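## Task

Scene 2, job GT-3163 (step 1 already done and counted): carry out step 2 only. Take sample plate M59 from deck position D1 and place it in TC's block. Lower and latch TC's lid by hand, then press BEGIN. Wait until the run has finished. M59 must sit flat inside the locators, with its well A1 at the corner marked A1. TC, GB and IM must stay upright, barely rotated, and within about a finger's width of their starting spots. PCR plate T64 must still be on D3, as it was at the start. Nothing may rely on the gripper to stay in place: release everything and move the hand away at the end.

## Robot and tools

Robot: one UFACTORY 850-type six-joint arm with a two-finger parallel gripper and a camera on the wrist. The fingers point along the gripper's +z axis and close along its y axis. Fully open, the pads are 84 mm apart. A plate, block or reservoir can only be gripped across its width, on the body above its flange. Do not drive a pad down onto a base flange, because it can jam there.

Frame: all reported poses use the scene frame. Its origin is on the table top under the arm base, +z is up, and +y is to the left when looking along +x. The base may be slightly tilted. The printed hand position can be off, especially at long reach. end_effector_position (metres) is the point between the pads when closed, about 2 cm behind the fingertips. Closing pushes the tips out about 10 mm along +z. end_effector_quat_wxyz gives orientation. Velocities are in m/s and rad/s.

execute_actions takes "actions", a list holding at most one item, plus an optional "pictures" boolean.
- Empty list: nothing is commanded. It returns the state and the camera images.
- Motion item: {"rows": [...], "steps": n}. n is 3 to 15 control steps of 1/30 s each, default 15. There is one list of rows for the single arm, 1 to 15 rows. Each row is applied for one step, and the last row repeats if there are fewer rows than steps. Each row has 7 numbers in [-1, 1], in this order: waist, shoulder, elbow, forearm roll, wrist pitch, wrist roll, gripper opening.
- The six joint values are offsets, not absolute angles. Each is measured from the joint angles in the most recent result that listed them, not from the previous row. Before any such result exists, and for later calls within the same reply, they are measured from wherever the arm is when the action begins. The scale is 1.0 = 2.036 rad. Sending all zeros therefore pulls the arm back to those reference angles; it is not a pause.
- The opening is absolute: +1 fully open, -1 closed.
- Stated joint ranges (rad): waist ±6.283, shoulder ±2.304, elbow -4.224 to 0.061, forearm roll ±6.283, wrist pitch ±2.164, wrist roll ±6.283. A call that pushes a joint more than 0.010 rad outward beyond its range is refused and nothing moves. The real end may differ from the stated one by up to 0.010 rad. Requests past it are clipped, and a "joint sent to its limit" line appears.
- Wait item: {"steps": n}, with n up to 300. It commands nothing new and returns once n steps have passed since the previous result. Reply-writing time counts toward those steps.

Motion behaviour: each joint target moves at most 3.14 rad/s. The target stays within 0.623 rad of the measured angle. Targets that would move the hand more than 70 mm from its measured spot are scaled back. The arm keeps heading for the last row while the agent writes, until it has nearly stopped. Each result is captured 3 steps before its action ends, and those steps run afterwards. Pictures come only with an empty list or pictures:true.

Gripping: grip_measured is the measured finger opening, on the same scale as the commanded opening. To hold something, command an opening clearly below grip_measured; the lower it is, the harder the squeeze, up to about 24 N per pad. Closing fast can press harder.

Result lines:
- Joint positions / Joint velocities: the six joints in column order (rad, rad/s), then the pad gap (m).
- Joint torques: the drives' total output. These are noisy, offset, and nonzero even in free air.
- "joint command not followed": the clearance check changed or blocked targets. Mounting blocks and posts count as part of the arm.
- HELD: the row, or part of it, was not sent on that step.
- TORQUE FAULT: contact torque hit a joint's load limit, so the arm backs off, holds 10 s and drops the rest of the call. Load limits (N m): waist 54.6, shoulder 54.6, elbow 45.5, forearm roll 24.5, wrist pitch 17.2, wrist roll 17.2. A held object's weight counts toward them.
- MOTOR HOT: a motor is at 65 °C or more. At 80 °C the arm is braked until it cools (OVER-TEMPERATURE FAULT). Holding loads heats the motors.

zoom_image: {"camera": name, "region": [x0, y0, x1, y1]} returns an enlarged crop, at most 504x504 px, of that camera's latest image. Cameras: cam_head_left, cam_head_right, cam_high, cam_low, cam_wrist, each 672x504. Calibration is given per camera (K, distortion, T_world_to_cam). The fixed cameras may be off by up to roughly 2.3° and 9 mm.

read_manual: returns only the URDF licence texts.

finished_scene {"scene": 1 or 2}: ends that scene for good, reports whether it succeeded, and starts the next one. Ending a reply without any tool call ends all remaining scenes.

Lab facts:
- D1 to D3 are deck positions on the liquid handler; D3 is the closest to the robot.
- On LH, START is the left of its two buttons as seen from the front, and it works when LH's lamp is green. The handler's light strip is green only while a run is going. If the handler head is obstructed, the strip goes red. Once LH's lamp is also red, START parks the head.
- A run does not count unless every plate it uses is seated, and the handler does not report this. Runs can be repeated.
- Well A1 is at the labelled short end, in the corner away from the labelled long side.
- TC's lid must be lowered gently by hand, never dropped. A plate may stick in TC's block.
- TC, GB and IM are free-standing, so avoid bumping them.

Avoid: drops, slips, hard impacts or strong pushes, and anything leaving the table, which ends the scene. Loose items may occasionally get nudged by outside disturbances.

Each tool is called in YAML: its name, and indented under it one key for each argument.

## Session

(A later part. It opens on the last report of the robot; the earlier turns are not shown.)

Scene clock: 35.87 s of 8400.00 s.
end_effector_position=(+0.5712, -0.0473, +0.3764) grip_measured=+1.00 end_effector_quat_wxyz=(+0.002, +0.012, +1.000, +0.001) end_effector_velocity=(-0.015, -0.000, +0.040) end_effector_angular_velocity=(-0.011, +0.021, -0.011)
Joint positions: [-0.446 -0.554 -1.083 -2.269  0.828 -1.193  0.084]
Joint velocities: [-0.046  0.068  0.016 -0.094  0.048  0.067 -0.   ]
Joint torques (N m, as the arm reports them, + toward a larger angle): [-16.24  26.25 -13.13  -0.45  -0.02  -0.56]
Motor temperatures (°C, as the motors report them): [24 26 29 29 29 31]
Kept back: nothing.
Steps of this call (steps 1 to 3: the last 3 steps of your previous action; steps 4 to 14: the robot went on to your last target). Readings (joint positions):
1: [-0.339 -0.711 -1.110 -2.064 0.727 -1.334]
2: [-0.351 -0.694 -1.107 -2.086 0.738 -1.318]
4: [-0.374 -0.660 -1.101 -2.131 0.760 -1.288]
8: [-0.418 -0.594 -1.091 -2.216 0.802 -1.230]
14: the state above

execute_actions:
  actions:
    - {"rows":[[-0.002,0.003,-0.003,-0.005,0.004,0.015,1],[-0.002,0.003,-0.008,-0.007,0.007,0.035,1],[-0.002,0.002,-0.015,-0.01,0.011,0.06,1],[-0.001,0.001,-0.023,-0.013,0.015,0.09,1],[-0.001,-0.001,-0.032,-0.016,0.019,0.12,1],[0,-0.003,-0.041,-0.019,0.023,0.15,1],[0,-0.005,-0.05,-0.022,0.027,0.18,1],[0,-0.007,-0.059,-0.025,0.031,0.21,1],[0.001,-0.009,-0.068,-0.028,0.035,0.24,1],[0.001,-0.011,-0.077,-0.031,0.039,0.27,1],[0.001,-0.013,-0.086,-0.034,0.043,0.3,1],[0.001,-0.016,-0.095,-0.037,0.047,0.33,1],[0.001,-0.019,-0.104,-0.04,0.051,0.36,1],[0.001,-0.022,-0.113,-0.043,0.055,0.39,1],[0.001,-0.025,-0.122,-0.046,0.059,0.42,1]],"steps":15}

execute_actions:
  actions:
    - {"steps":8}

Scene clock: 36.50 s of 8400.00 s.
end_effector_position=(+0.6013, -0.0454, +0.4005) grip_measured=+1.00 end_effector_quat_wxyz=(+0.007, +0.134, +0.991, +0.001) end_effector_velocity=(+0.154, +0.005, +0.097) end_effector_angular_velocity=(+0.011, -0.052, -1.226)
Joint positions: [-0.446 -0.562 -1.171 -2.309  0.876 -0.877  0.084]
Joint velocities: [ 0.018 -0.096 -0.46  -0.155  0.209  1.547  0.   ]
Joint torques (N m, as the arm reports them, + toward a larger angle): [-18.19  28.37 -15.55  -0.66  -0.17   0.04]
Motor temperatures (°C, as the motors report them): [24 26 29 29 29 31]
Steps of this call (steps 1 to 7: the robot went on to your last target; steps 8 to 19: the first 12 steps of this action). Readings (joint positions):
8: [-0.450 -0.547 -1.082 -2.278 0.833 -1.186]
9: [-0.450 -0.547 -1.083 -2.278 0.833 -1.184]
11: [-0.450 -0.548 -1.087 -2.280 0.836 -1.166]
15: [-0.449 -0.552 -1.117 -2.290 0.851 -1.060]
19: the state above

Scene clock: 36.77 s of 8400.00 s.
end_effector_position=(+0.6401, -0.0460, +0.4255) grip_measured=+1.00 end_effector_quat_wxyz=(+0.012, +0.300, +0.954, +0.003) end_effector_velocity=(+0.094, -0.005, +0.062) end_effector_angular_velocity=(+0.012, -0.018, -0.891)
Joint positions: [-0.444 -0.595 -1.297 -2.351  0.933 -0.456  0.084]
Joint velocities: [ 0.003 -0.097 -0.329 -0.109  0.145  1.091  0.   ]
Joint torques (N m, as the arm reports them, + toward a larger angle): [-25.35  32.13 -10.35  -0.97  -0.05  -0.35]
Motor temperatures (°C, as the motors report them): [24 26 29 29 29 31]
Kept back: nothing.
Steps of this call (steps 1 to 3: the last 3 steps of your previous action; steps 4 to 8: the robot went on to your last target). Readings (joint positions):
1: [-0.446 -0.565 -1.187 -2.314 0.883 -0.824]
2: [-0.445 -0.569 -1.203 -2.319 0.891 -0.769]
4: [-0.445 -0.578 -1.237 -2.331 0.906 -0.656]
8: the state above

execute_actions:
  actions:
    - {"rows":[[0,-0.006,-0.02,-0.007,0.009,0.08,1],[0,-0.008,-0.025,-0.009,0.012,0.11,1],[0,-0.01,-0.03,-0.011,0.015,0.15,1],[0,-0.012,-0.036,-0.014,0.018,0.19,1],[0.001,-0.0145,-0.042,-0.0165,0.021,0.23,1],[0.001,-0.017,-0.048,-0.019,0.025,0.27,1],[0.001,-0.019,-0.054,-0.022,0.028,0.31,1],[0.001,-0.0215,-0.06,-0.024,0.031,0.35,1],[0.001,-0.024,-0.066,-0.027,0.0345,0.39,1],[0.001,-0.026,-0.072,-0.029,0.0375,0.43,1],[0.0015,-0.028,-0.077,-0.031,0.04,0.465,1],[0.0017,-0.0295,-0.081,-0.033,0.042,0.495,1],[0.0017,-0.0305,-0.0835,-0.034,0.0437,0.515,1],[0.0017,-0.031,-0.0848,-0.0347,0.0444,0.53,1],[0.0017,-0.0313,-0.0853,-0.0349,0.0447,0.5369,1]],"steps":15}

execute_actions:
  actions:
    - {"steps":25}
  pictures: true

Scene clock: 39.40 s of 8400.00 s.
end_effector_position=(+0.6635, -0.0475, +0.4408) grip_measured=+1.00 end_effector_quat_wxyz=(+0.007, +0.517, +0.856, +0.004) end_effector_velocity=(+0.066, -0.006, +0.043) end_effector_angular_velocity=(+0.034, +0.045, -1.843)
Joint positions: [-0.442 -0.628 -1.393 -2.389  0.982  0.081  0.084]
Joint velocities: [ 0.006 -0.116 -0.302 -0.127  0.161  2.024  0.   ]
Joint torques (N m, as the arm reports them, + toward a larger angle): [-20.48  30.36 -14.45  -0.71   0.27  -0.28]
Motor temperatures (°C, as the motors report them): [24 26 29 29 29 31]
Steps of this call (steps 1 to 30: the robot went on to your last target; steps 31 to 67: nothing new was sent; steps 68 to 79: the first 12 steps of this action). Readings (joint positions):
68: [-0.444 -0.605 -1.332 -2.362 0.949 -0.338]
69: [-0.444 -0.605 -1.332 -2.363 0.949 -0.334]
71: [-0.444 -0.607 -1.336 -2.364 0.951 -0.308]
75: [-0.443 -0.615 -1.357 -2.373 0.962 -0.162]
79: the state above

Scene clock: 40.23 s of 8400.00 s.
end_effector_position=(+0.6798, -0.0488, +0.4514) grip_measured=+1.00 end_effector_quat_wxyz=(+0.001, +0.716, +0.698, +0.001) end_effector_velocity=(+0.001, -0.000, +0.000) end_effector_angular_velocity=(-0.001, -0.001, -0.003)
Joint positions: [-0.44  -0.658 -1.471 -2.422  1.024  0.637  0.084]
Joint velocities: [ 0.    -0.001 -0.001  0.    -0.001  0.004  0.   ]
Joint torques (N m, as the arm reports them, + toward a larger angle): [-20.56  31.83 -14.58  -1.02  -0.31  -0.59]
Motor temperatures (°C, as the motors report them): [24 27 29 29 29 31]
Kept back: nothing.
Steps of this call (steps 1 to 3: the last 3 steps of your previous action; steps 4 to 25: the robot went on to your last target). Readings (joint positions):
1: [-0.442 -0.632 -1.404 -2.393 0.987 0.149]
2: [-0.442 -0.636 -1.414 -2.397 0.993 0.219]
4: [-0.441 -0.644 -1.433 -2.406 1.003 0.354]
8: [-0.441 -0.654 -1.459 -2.417 1.017 0.547]
25: the state above
camera_calibration (this result's frames):
cam_wrist: T_world_to_cam=[[0.999639, -0.0266178, -0.00358324, -0.645469], [-0.0265825, -0.999601, 0.00955614, 0.0305083], [-0.00383618, -0.00945744, -0.999948, 0.582002], [0, 0, 0, 1]] pos_world=[0.64828, 0.0188194, 0.579367]

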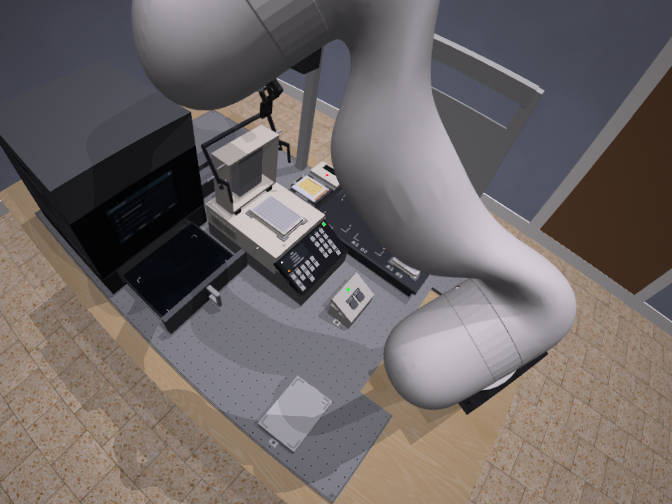

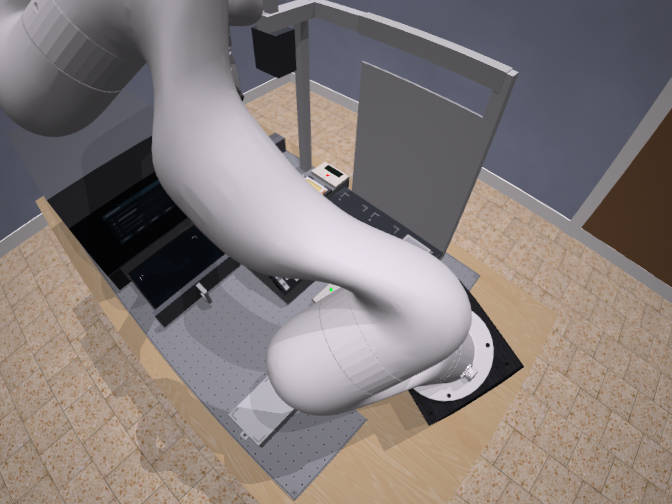

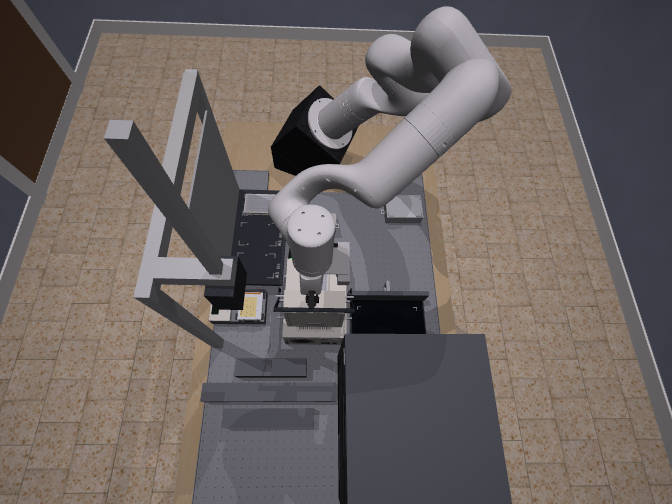

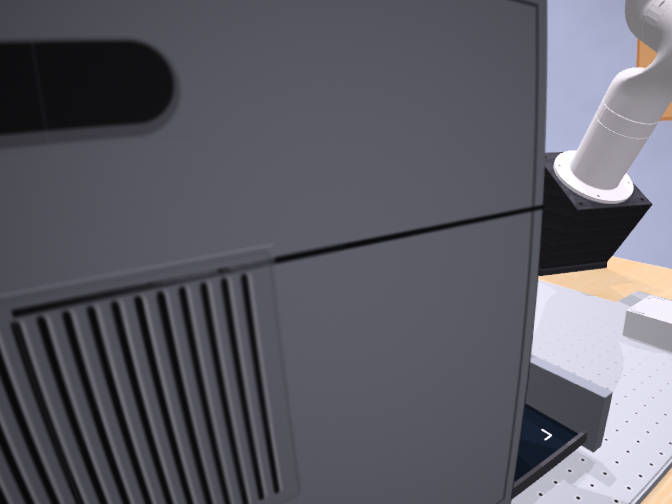

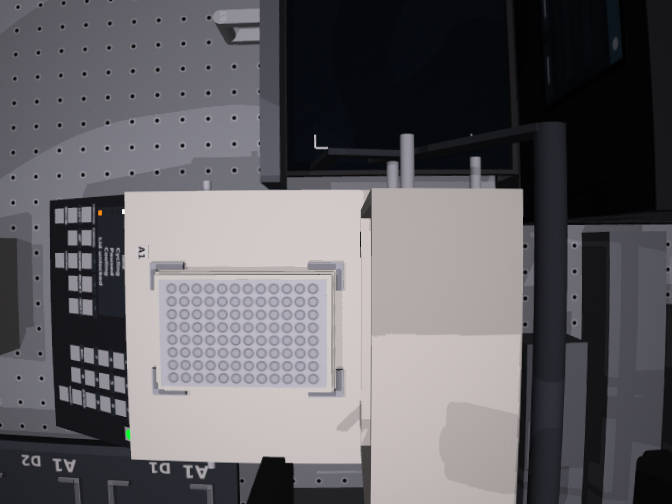

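zoom_image:
  camera: "cam_wrist"
  region: [300, 100, 600, 260]

zoom_image:
  camera: "cam_head_left"
  region: [195, 110, 295, 230]

Region (300, 100, 600, 260) of cam_wrist's 672x504 image, scaled by 1.680, with more detail than that image has; it fills the top 269 rows of this view, and the rest is white.

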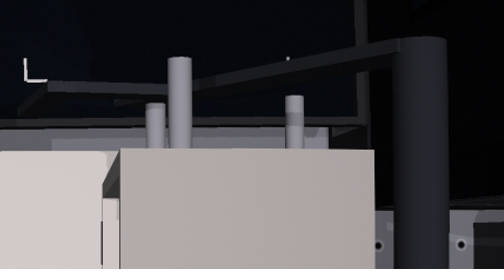

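Region (195, 110, 295, 230) of cam_head_left's 672x504 image, scaled by 4.200, with more detail than that image has.

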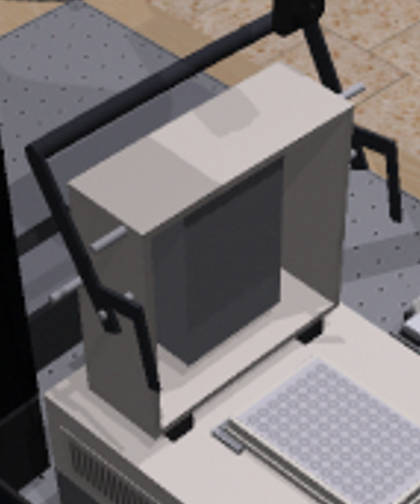

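execute_actions:
  actions:
    - {"rows":[[0.001,-0.002,-0.004,0,0,0.001,1],[0.003,-0.006,-0.01,0.0003,-0.0002,0.003,1],[0.006,-0.012,-0.018,0.0007,-0.0004,0.006,1],[0.009,-0.019,-0.027,0.001,-0.0007,0.01,1],[0.012,-0.026,-0.036,0.0014,-0.0009,0.013,1],[0.015,-0.033,-0.044,0.0018,-0.0011,0.0165,1],[0.018,-0.04,-0.052,0.0021,-0.0014,0.02,1],[0.0205,-0.0455,-0.058,0.0024,-0.0016,0.0225,1],[0.0225,-0.05,-0.063,0.0027,-0.0017,0.0245,1],[0.0238,-0.0529,-0.0656,0.0028,-0.0018,0.0258,1]],"steps":15}

execute_actions:
  actions:
    - {"steps":18}
  pictures: true

Scene clock: 41.33 s of 8400.00 s.
end_effector_position=(+0.7104, -0.0500, +0.4318) grip_measured=+1.00 end_effector_quat_wxyz=(+0.002, +0.716, +0.698, +0.001) end_effector_velocity=(+0.089, -0.004, -0.092) end_effector_angular_velocity=(+0.015, +0.027, -0.016)
Joint positions: [-0.406 -0.734 -1.567 -2.418  1.021  0.674  0.084]
Joint velocities: [ 0.123 -0.275 -0.305  0.014 -0.01   0.128 -0.   ]
Joint torques (N m, as the arm reports them, + toward a larger angle): [-23.97  37.63 -14.29  -2.47  -0.11  -0.4 ]
Motor temperatures (°C, as the motors report them): [24 27 29 29 29 31]
Steps of this call (steps 1 to 15: the robot went on to your last target; steps 16 to 21: nothing new was sent; steps 22 to 33: the first 12 steps of this action). Readings (joint positions):
22: [-0.440 -0.658 -1.471 -2.422 1.024 0.637]
23: [-0.440 -0.659 -1.472 -2.422 1.024 0.638]
25: [-0.438 -0.663 -1.478 -2.422 1.024 0.640]
29: [-0.425 -0.691 -1.517 -2.420 1.023 0.654]
33: the state above

Scene clock: 41.93 s of 8400.00 s.
end_effector_position=(+0.7214, -0.0504, +0.4214) grip_measured=+1.00 end_effector_quat_wxyz=(+0.001, +0.716, +0.698, +0.001) end_effector_velocity=(+0.001, -0.000, -0.001) end_effector_angular_velocity=(-0.000, -0.000, +0.001)
Joint positions: [-0.392 -0.766 -1.604 -2.416  1.02   0.689  0.084]
Joint velocities: [ 0.001 -0.002 -0.002  0.    -0.001 -0.     0.   ]
Joint torques (N m, as the arm reports them, + toward a larger angle): [-23.88  32.73 -15.22  -1.24  -0.11  -0.19]
Motor temperatures (°C, as the motors report them): [24 27 29 29 29 31]
Kept back: nothing.
Steps of this call (steps 1 to 3: the last 3 steps of your previous action; steps 4 to 18: the robot went on to your last target). Readings (joint positions):
1: [-0.403 -0.742 -1.576 -2.417 1.021 0.678]
2: [-0.400 -0.748 -1.583 -2.417 1.020 0.681]
4: [-0.396 -0.756 -1.593 -2.417 1.020 0.685]
8: [-0.393 -0.763 -1.601 -2.416 1.020 0.688]
18: the state above
camera_calibration (this result's frames):
cam_wrist: T_world_to_cam=[[0.999611, -0.0275883, -0.00406588, -0.687021], [-0.0275491, -0.999576, 0.00938745, 0.0310469], [-0.00432314, -0.00927179, -0.999948, 0.552486], [0, 0, 0, 1]] pos_world=[0.689998, 0.0172026, 0.549372]

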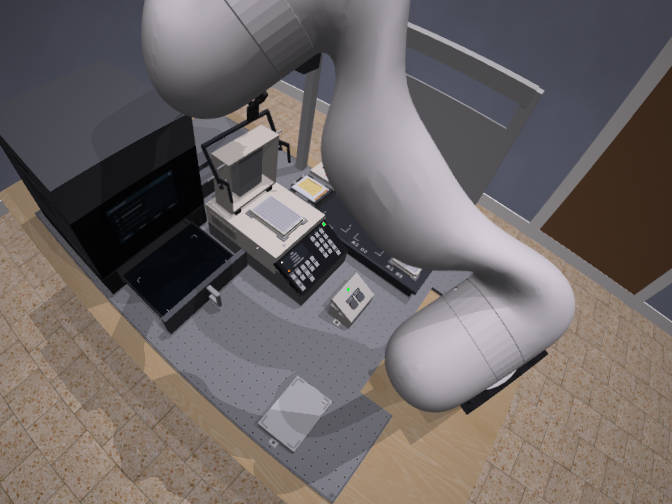

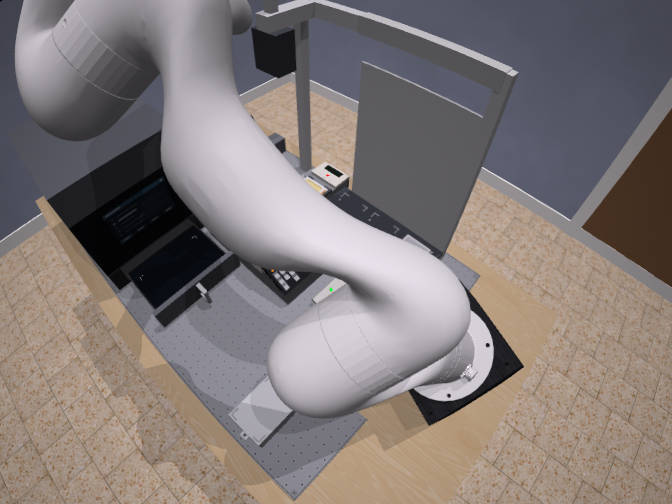

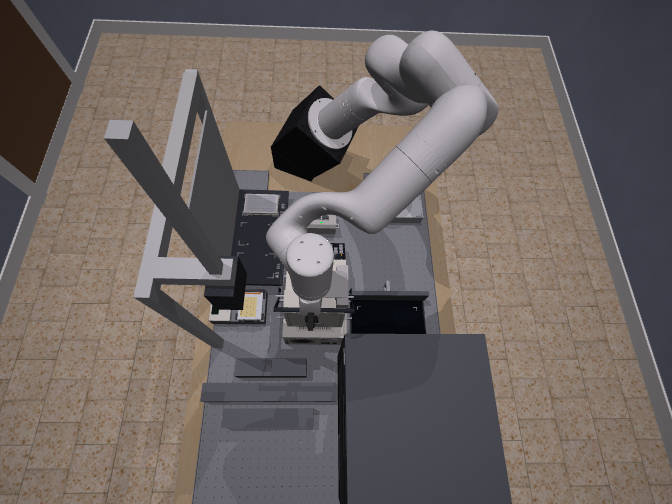

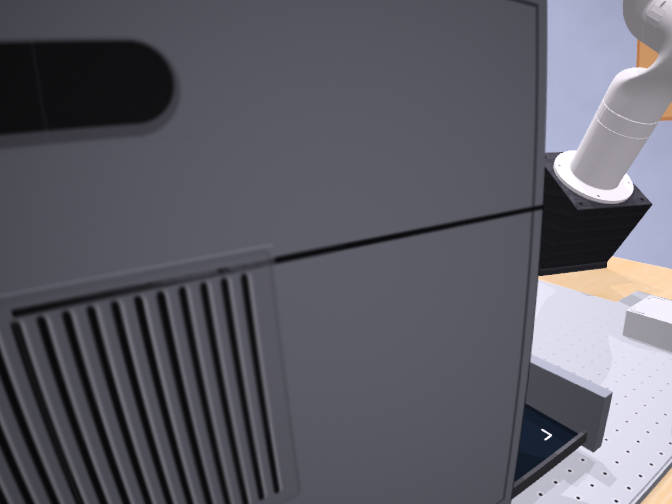

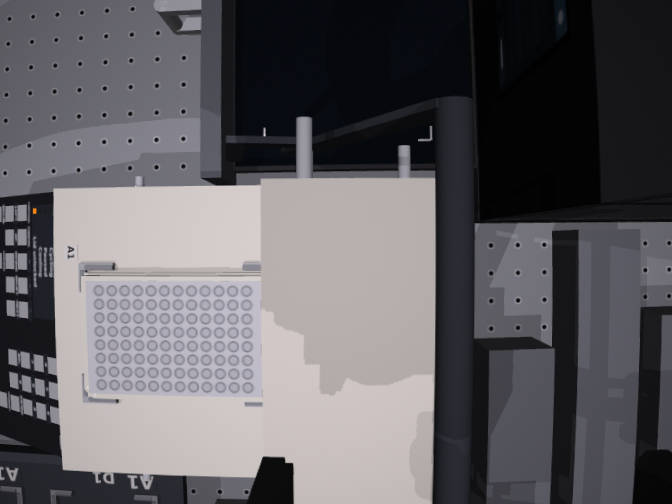

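zoom_image:
  camera: "cam_wrist"
  region: [215, 85, 485, 205]

Region (215, 85, 485, 205) of cam_wrist's 672x504 image, scaled by 1.867, with more detail than that image has.

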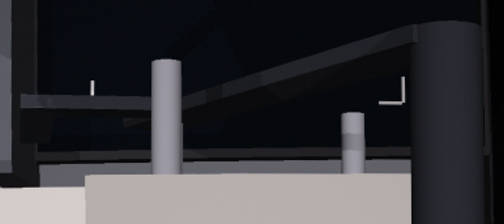

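execute_actions:
  actions:
    - {"rows":[[0.001,-0.001,0.0002,0.001,-0.0015,-0.0005,0.9],[0.003,-0.0035,0.0005,0.003,-0.0045,-0.0014,0.8],[0.0055,-0.0066,0.0009,0.005,-0.008,-0.0026,0.7],[0.008,-0.0095,0.0013,0.0075,-0.012,-0.0038,0.6],[0.0105,-0.0125,0.0018,0.01,-0.0157,-0.005,0.5],[0.013,-0.0155,0.0022,0.0123,-0.0194,-0.0062,0.4],[0.0155,-0.0185,0.0026,0.0146,-0.023,-0.0073,0.3],[0.0175,-0.021,0.0029,0.0165,-0.026,-0.0083,0.2],[0.0187,-0.0223,0.0031,0.0176,-0.0279,-0.0089,0.1],[0.0192,-0.0229,0.0032,0.0181,-0.0286,-0.0091,0.0]],"steps":15}

execute_actions:
  actions:
    - {"steps":15}
  pictures: true

Scene clock: 46.13 s of 8400.00 s.
end_effector_position=(+0.7250, -0.0500, +0.3884) grip_measured=+0.08 end_effector_quat_wxyz=(+0.000, +0.716, +0.698, +0.001) end_effector_velocity=(+0.007, +0.001, -0.098) end_effector_angular_velocity=(+0.001, +0.007, -0.003)
Joint positions: [-0.363 -0.801 -1.599 -2.389  0.977  0.676  0.048]
Joint velocities: [ 0.085 -0.104  0.017  0.08  -0.125 -0.04  -0.056]
Joint torques (N m, as the arm reports them, + toward a larger angle): [-23.83  40.65 -15.28  -2.55  -0.18  -0.07]
Motor temperatures (°C, as the motors report them): [24 27 29 29 29 31]
Steps of this call (steps 1 to 15: the robot went on to your last target; steps 16 to 90: nothing new was sent; then 0.80 s passed at rest; steps 91 to 102: the first 12 steps of this action). Readings (joint positions):
91: [-0.392 -0.766 -1.604 -2.416 1.020 0.690]
92: [-0.392 -0.766 -1.604 -2.416 1.020 0.689]
94: [-0.390 -0.768 -1.604 -2.414 1.016 0.688]
98: [-0.378 -0.783 -1.602 -2.403 0.999 0.683]
102: the state above

Scene clock: 46.63 s of 8400.00 s.
end_effector_position=(+0.7263, -0.0499, +0.3778) grip_measured=-0.01 end_effector_quat_wxyz=(+0.001, +0.716, +0.698, +0.001) end_effector_velocity=(+0.000, +0.000, -0.002) end_effector_angular_velocity=(-0.000, +0.000, +0.000)
Joint positions: [-0.353 -0.812 -1.598 -2.379  0.962  0.671  0.044]
Joint velocities: [ 0.002 -0.002 -0.     0.001 -0.002 -0.    -0.   ]
Joint torques (N m, as the arm reports them, + toward a larger angle): [-22.3   33.91 -14.56   1.01   0.31  -0.21]
Motor temperatures (°C, as the motors report them): [24 27 29 29 29 31]
Kept back: nothing.
Steps of this call (steps 1 to 3: the last 3 steps of your previous action; steps 4 to 15: the robot went on to your last target). Readings (joint positions):
1: [-0.360 -0.804 -1.599 -2.386 0.973 0.675]
2: [-0.358 -0.806 -1.598 -2.385 0.970 0.674]
4: [-0.356 -0.809 -1.598 -2.382 0.966 0.672]
8: [-0.354 -0.811 -1.598 -2.380 0.963 0.671]
15: the state above
camera_calibration (this result's frames):
cam_wrist: T_world_to_cam=[[0.999625, -0.0270952, -0.00396343, -0.692149], [-0.0270571, -0.99959, 0.00937163, 0.0317473], [-0.00421573, -0.00926088, -0.999948, 0.508806], [0, 0, 0, 1]] pos_world=[0.694893, 0.0176923, 0.505739]

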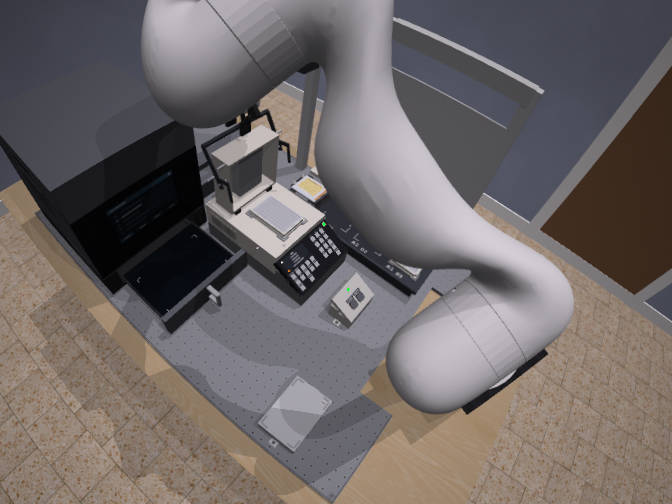

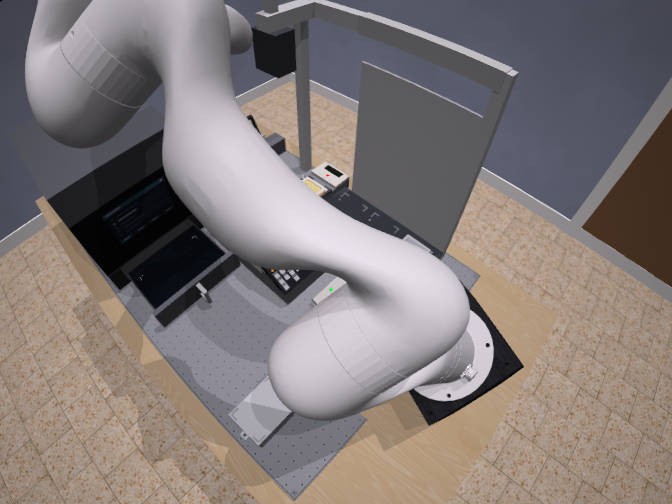

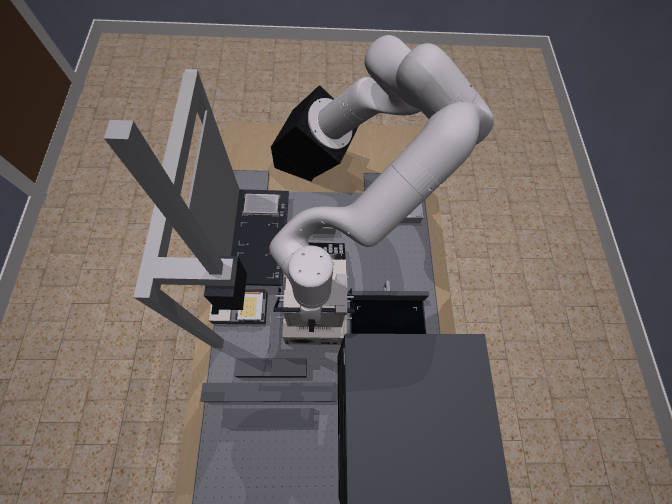

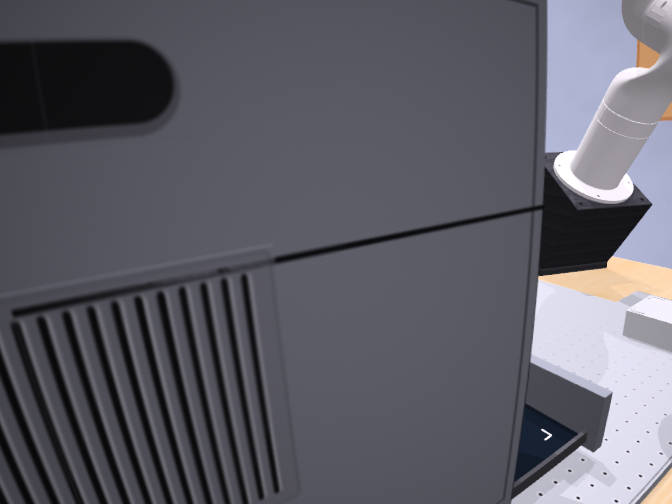

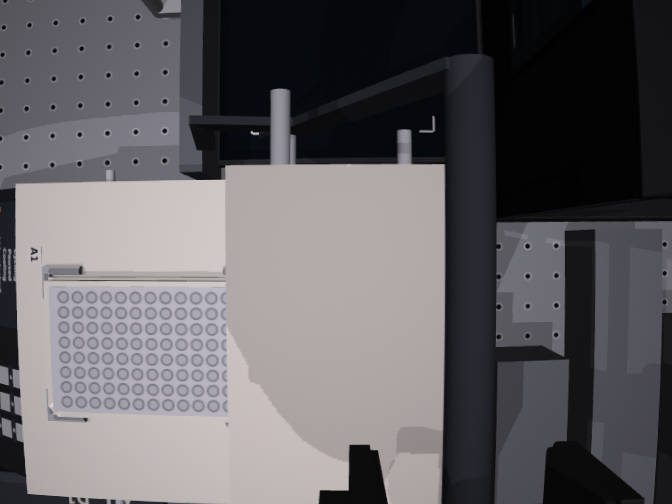

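execute_actions:
  actions: []

Scene clock: 47.30 s of 8400.00 s.
end_effector_position=(+0.7263, -0.0499, +0.3776) grip_measured=-0.01 end_effector_quat_wxyz=(+0.001, +0.716, +0.698, +0.001) end_effector_velocity=(-0.000, -0.000, -0.000) end_effector_angular_velocity=(-0.000, -0.000, -0.001)
Joint positions: [-0.353 -0.812 -1.598 -2.379  0.962  0.671  0.044]
Joint velocities: [ 0.     0.     0.001  0.    -0.001  0.    -0.   ]
Joint torques (N m, as the arm reports them, + toward a larger angle): [-24.04  37.24 -14.37  -1.62  -0.18   0.04]
Motor temperatures (°C, as the motors report them): [24 27 29 29 29 31]
Kept back: nothing.
Steps of this call (steps 1 to 15: the robot went on to your last target; steps 16 to 20: nothing new was sent). Readings (joint positions):
1: [-0.353 -0.812 -1.598 -2.379 0.962 0.671]
2: [-0.353 -0.812 -1.598 -2.379 0.962 0.671]
4: [-0.353 -0.812 -1.598 -2.379 0.962 0.671]
8: [-0.353 -0.812 -1.598 -2.379 0.962 0.671]
20: the state above
The arm was judged still, so your last target was given up. Only a new action makes it travel on or press farther. Fingers that are still opening or closing keep moving.
camera_calibration (this result's frames):
cam_wrist: T_world_to_cam=[[0.999623, -0.027139, -0.00408615, -0.692075], [-0.0271, -0.999589, 0.00930965, 0.0318136], [-0.00433712, -0.0091954, -0.999948, 0.5087], [0, 0, 0, 1]] pos_world=[0.694883, 0.017696, 0.50555]

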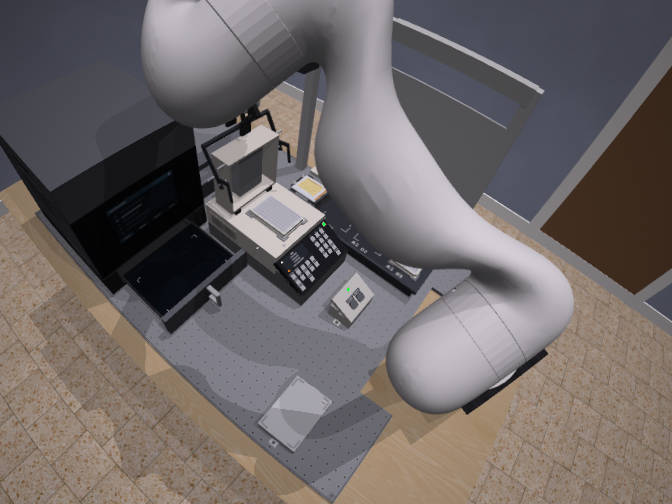

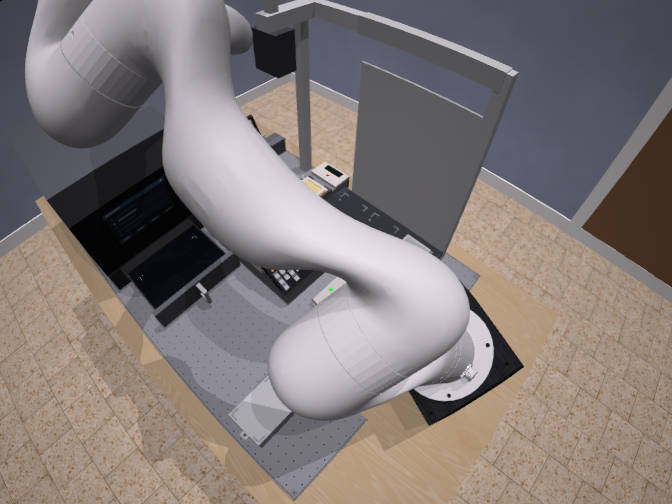

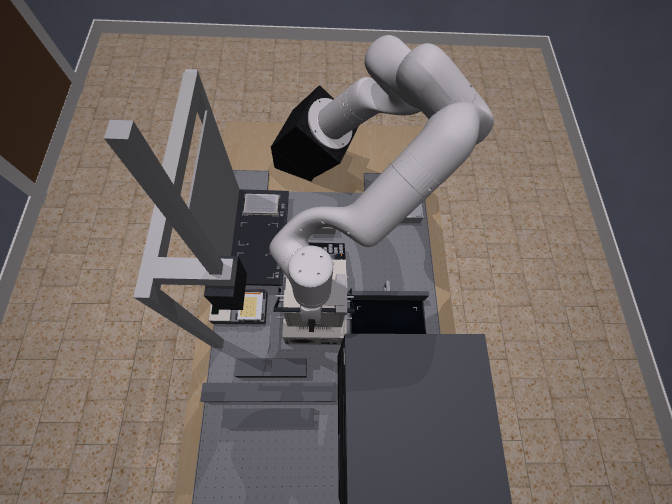

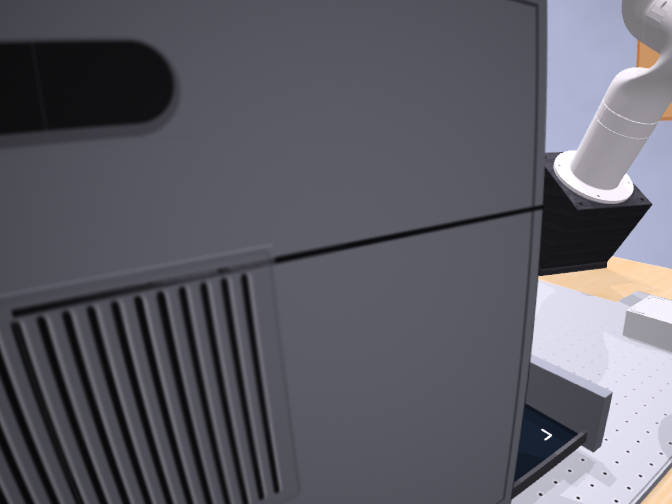

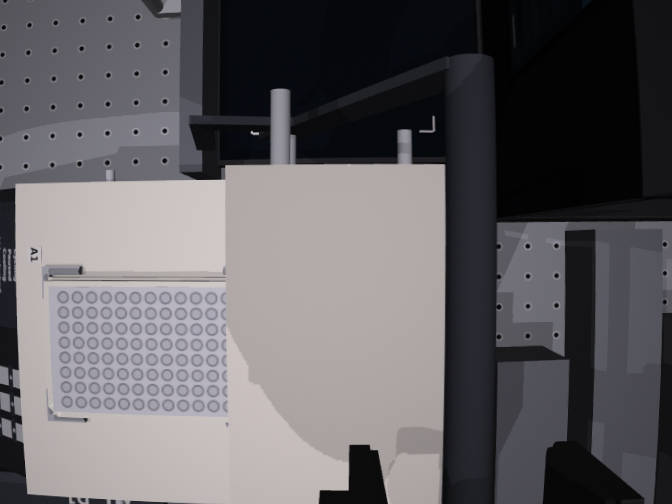

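execute_actions:
  actions:
    - {"rows":[[0,0,0,0,0,0,-0.15],[0,0,0,0,0,0,-0.3],[0,0,0,0,0,0,-0.42],[0,0,0,0,0,0,-0.54],[0,0,0,0,0,0,-0.64],[0,0,0,0,0,0,-0.7],[0,0,0,0,0,0,-0.76],[0,0,0,0,0,0,-0.82],[0,0,0,0,0,0,-0.88],[0,0,0,0,0,0,-0.94],[0,0,0,0,0,0,-1.0]],"steps":15}

execute_actions:
  actions:
    - {"steps":10}
  pictures: true

Scene clock: 48.30 s of 8400.00 s.
end_effector_position=(+0.7263, -0.0499, +0.3776) grip_measured=-0.74 end_effector_quat_wxyz=(+0.001, +0.716, +0.698, +0.001) end_effector_velocity=(-0.000, -0.000, +0.000) end_effector_angular_velocity=(+0.000, -0.000, -0.001)
Joint positions: [-0.353 -0.812 -1.598 -2.379  0.962  0.671  0.012]
Joint velocities: [-0.001  0.     0.001 -0.     0.     0.     0.   ]
Joint torques (N m, as the arm reports them, + toward a larger angle): [-24.31  37.07 -14.22  -1.62  -0.04  -0.22]
Motor temperatures (°C, as the motors report them): [24 27 29 29 29 31]
Steps of this call (steps 1 to 18: nothing new was sent; steps 19 to 30: the first 12 steps of this action). Readings (joint positions):
19: [-0.353 -0.812 -1.598 -2.379 0.962 0.671]
20: [-0.353 -0.812 -1.598 -2.379 0.962 0.671]
22: [-0.353 -0.812 -1.598 -2.379 0.962 0.671]
26: [-0.353 -0.812 -1.598 -2.379 0.962 0.671]
30: the state above

Scene clock: 48.63 s of 8400.00 s.
end_effector_position=(+0.7263, -0.0499, +0.3776) grip_measured=-0.74 end_effector_quat_wxyz=(+0.001, +0.716, +0.698, +0.001) end_effector_velocity=(-0.000, -0.000, +0.000) end_effector_angular_velocity=(-0.000, -0.000, -0.001)
Joint positions: [-0.353 -0.812 -1.598 -2.379  0.962  0.671  0.012]
Joint velocities: [-0.001  0.     0.    -0.    -0.     0.001  0.   ]
Joint torques (N m, as the arm reports them, + toward a larger angle): [-23.83  38.   -13.24  -1.31  -0.12   0.21]
Motor temperatures (°C, as the motors report them): [24 27 29 29 29 31]
Kept back: nothing.
Steps of this call (steps 1 to 3: the last 3 steps of your previous action; steps 4 to 10: the robot went on to your last target). Readings (joint positions):
1: [-0.353 -0.812 -1.598 -2.379 0.962 0.671]
2: [-0.353 -0.812 -1.598 -2.379 0.962 0.671]
4: [-0.353 -0.812 -1.598 -2.379 0.962 0.671]
8: [-0.353 -0.812 -1.598 -2.379 0.962 0.671]
10: the state above
camera_calibration (this result's frames):
cam_wrist: T_world_to_cam=[[0.999627, -0.0270181, -0.00397455, -0.692158], [-0.0269797, -0.999592, 0.00939963, 0.0316867], [-0.00422689, -0.00928889, -0.999948, 0.508638], [0, 0, 0, 1]] pos_world=[0.694905, 0.0176977, 0.505562]

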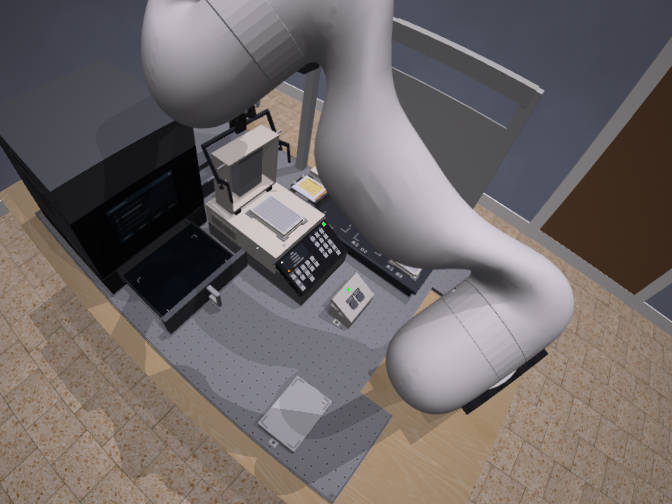

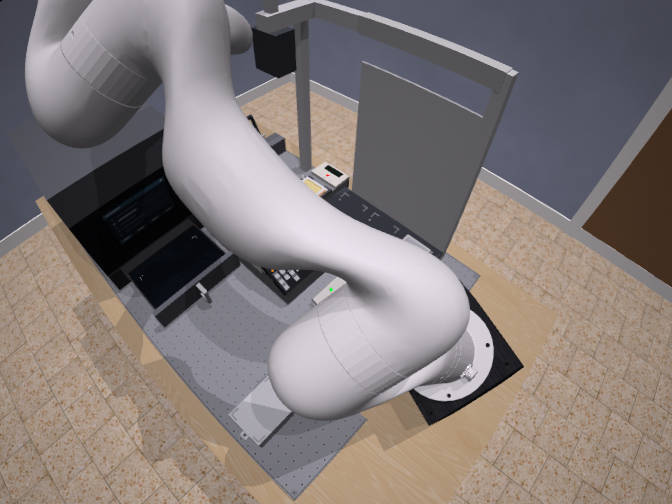

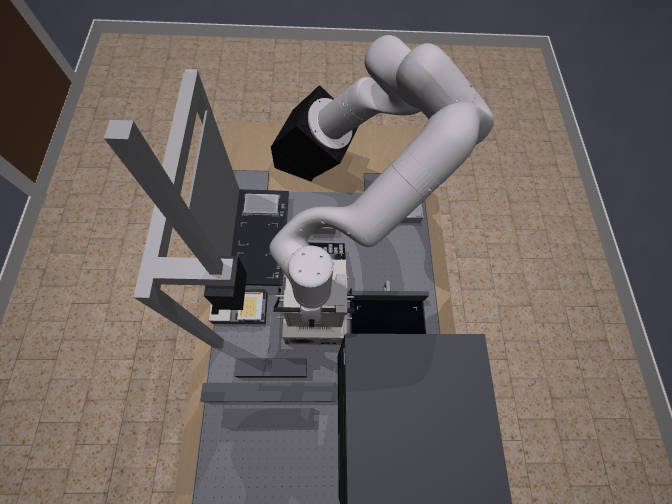

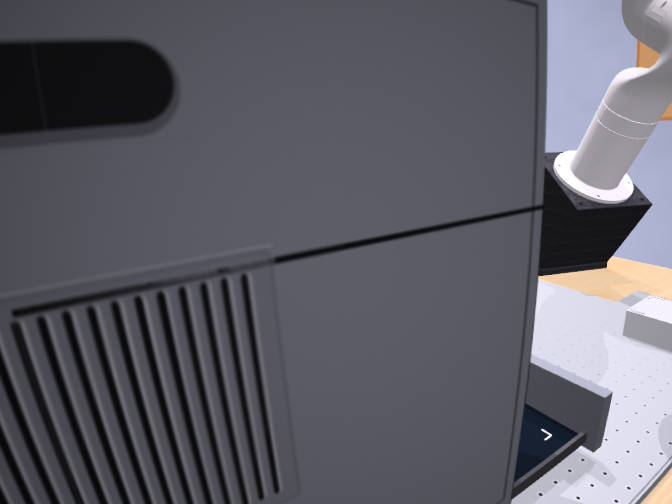

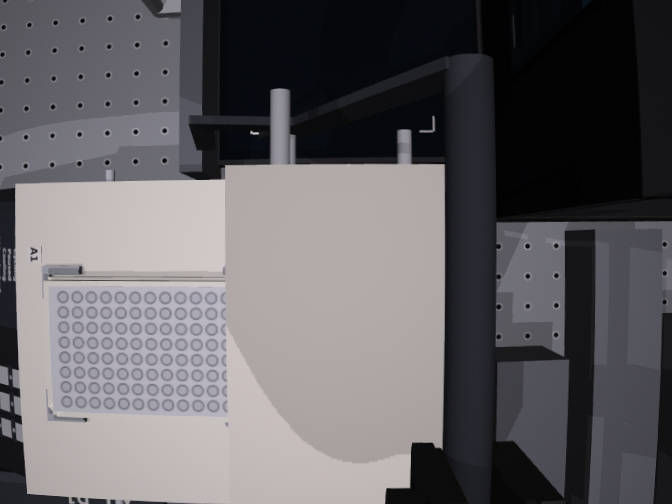

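execute_actions:
  actions:
    - {"rows":[[-0.0003,0.0011,0.0022,0.0005,-0.0006,-0.0011,-1],[-0.0008,0.0030,0.0059,0.0012,-0.0017,-0.0030,-1],[-0.0014,0.0057,0.0111,0.0023,-0.0032,-0.0056,-1],[-0.0022,0.0087,0.0170,0.0035,-0.0049,-0.0086,-1],[-0.0030,0.0121,0.0237,0.0048,-0.0068,-0.0119,-1],[-0.0039,0.0155,0.0304,0.0062,-0.0088,-0.0153,-1],[-0.0047,0.0189,0.0370,0.0075,-0.0107,-0.0186,-1],[-0.0056,0.0223,0.0437,0.0089,-0.0126,-0.0220,-1],[-0.0064,0.0257,0.0504,0.0102,-0.0145,-0.0253,-1],[-0.0073,0.0291,0.0570,0.0116,-0.0165,-0.0287,-1],[-0.0081,0.0321,0.0630,0.0128,-0.0182,-0.0316,-1],[-0.0087,0.0347,0.0681,0.0138,-0.0197,-0.0343,-1],[-0.0092,0.0366,0.0718,0.0146,-0.0207,-0.0361,-1],[-0.0095,0.0378,0.0741,0.0150,-0.0214,-0.0372,-1]],"steps":15}

execute_actions:
  actions:
    - {"steps":12}
  pictures: true

Scene clock: 49.70 s of 8400.00 s.
end_effector_position=(+0.7081, -0.0496, +0.3789) grip_measured=-0.74 end_effector_quat_wxyz=(+0.003, +0.716, +0.698, +0.001) end_effector_velocity=(-0.104, +0.002, -0.010) end_effector_angular_velocity=(+0.010, +0.020, -0.008)
Joint positions: [-0.363 -0.773 -1.525 -2.364  0.939  0.633  0.012]
Joint velocities: [-0.045  0.178  0.373  0.07  -0.098 -0.181 -0.   ]
Joint torques (N m, as the arm reports them, + toward a larger angle): [-19.74  27.82  -7.6   -3.18   0.86  -0.06]
Motor temperatures (°C, as the motors report them): [24 27 29 29 29 31]
Steps of this call (steps 1 to 15: the robot went on to your last target; steps 16 to 20: nothing new was sent; steps 21 to 32: the first 12 steps of this action). Readings (joint positions):
21: [-0.353 -0.812 -1.598 -2.379 0.962 0.671]
22: [-0.353 -0.812 -1.597 -2.379 0.961 0.671]
24: [-0.354 -0.810 -1.594 -2.378 0.960 0.669]
28: [-0.357 -0.796 -1.569 -2.372 0.952 0.655]
32: the state above

Scene clock: 50.10 s of 8400.00 s.
end_effector_position=(+0.6865, -0.0491, +0.3765) grip_measured=-0.74 end_effector_quat_wxyz=(+0.001, +0.716, +0.698, +0.000) end_effector_velocity=(-0.006, -0.001, +0.001) end_effector_angular_velocity=(-0.002, -0.003, +0.001)
Joint positions: [-0.372 -0.737 -1.449 -2.35   0.919  0.596  0.012]
Joint velocities: [-0.005  0.013  0.024  0.006 -0.009 -0.014  0.   ]
Joint torques (N m, as the arm reports them, + toward a larger angle): [-20.23  33.47 -12.16  -1.83   1.2   -0.22]
Motor temperatures (°C, as the motors report them): [24 27 29 29 29 31]
Kept back: nothing.
Steps of this call (steps 1 to 3: the last 3 steps of your previous action; steps 4 to 12: the robot went on to your last target). Readings (joint positions):
1: [-0.364 -0.767 -1.512 -2.361 0.936 0.627]
2: [-0.366 -0.761 -1.500 -2.359 0.933 0.621]
4: [-0.368 -0.752 -1.478 -2.355 0.927 0.611]
8: [-0.371 -0.741 -1.455 -2.351 0.921 0.600]
12: the state above
camera_calibration (this result's frames):
cam_wrist: T_world_to_cam=[[0.999608, -0.0275369, -0.00500353, -0.651954], [-0.0274894, -0.999579, 0.00932515, 0.0317606], [-0.00525821, -0.00918395, -0.999944, 0.508069], [0, 0, 0, 1]] pos_world=[0.655243, 0.0184605, 0.504482]

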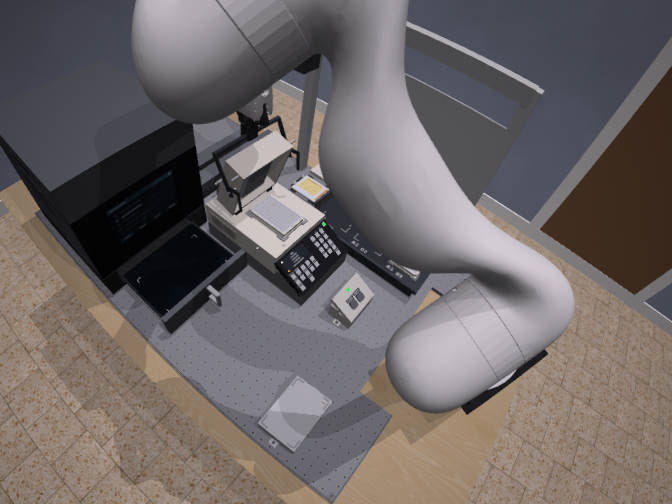

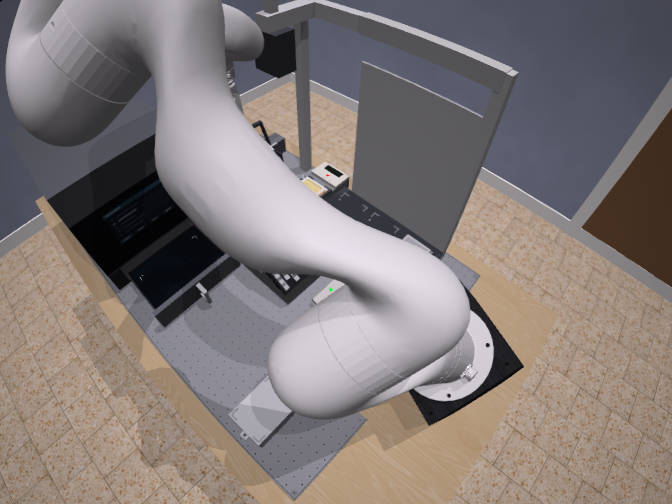

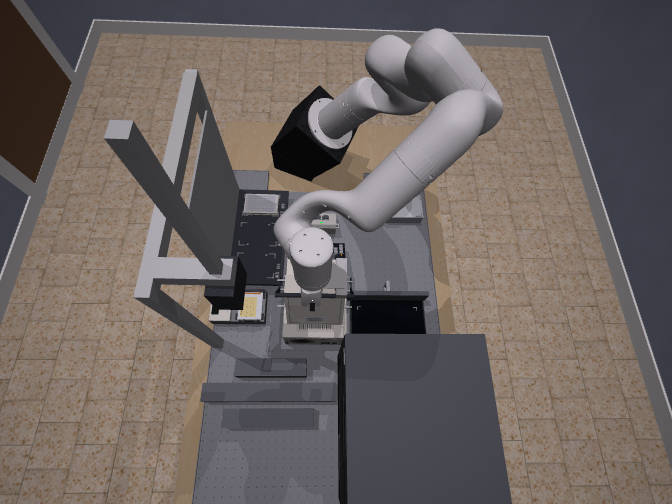

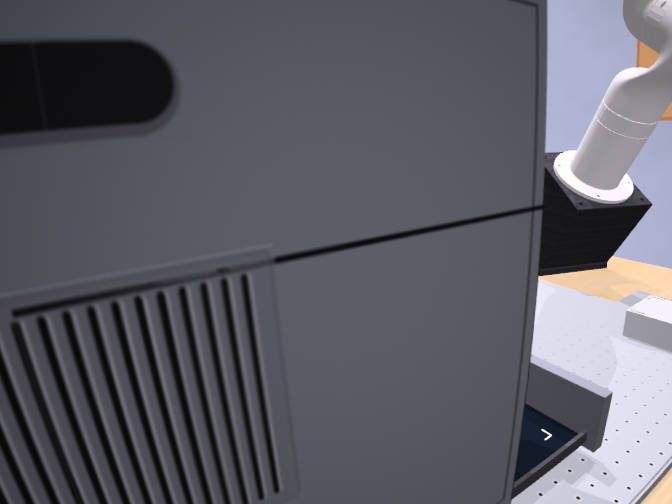

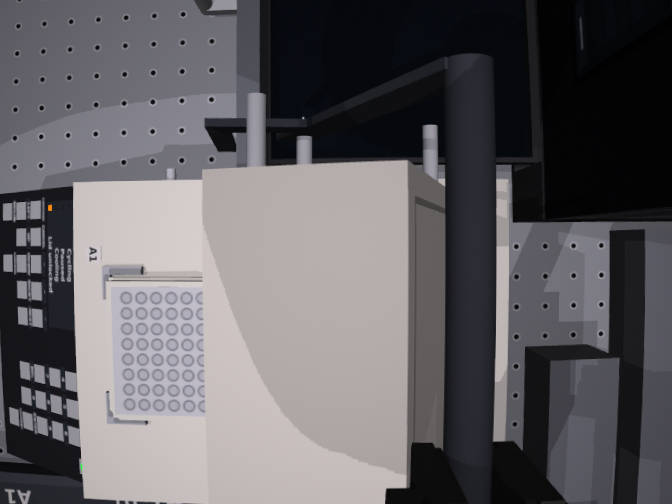

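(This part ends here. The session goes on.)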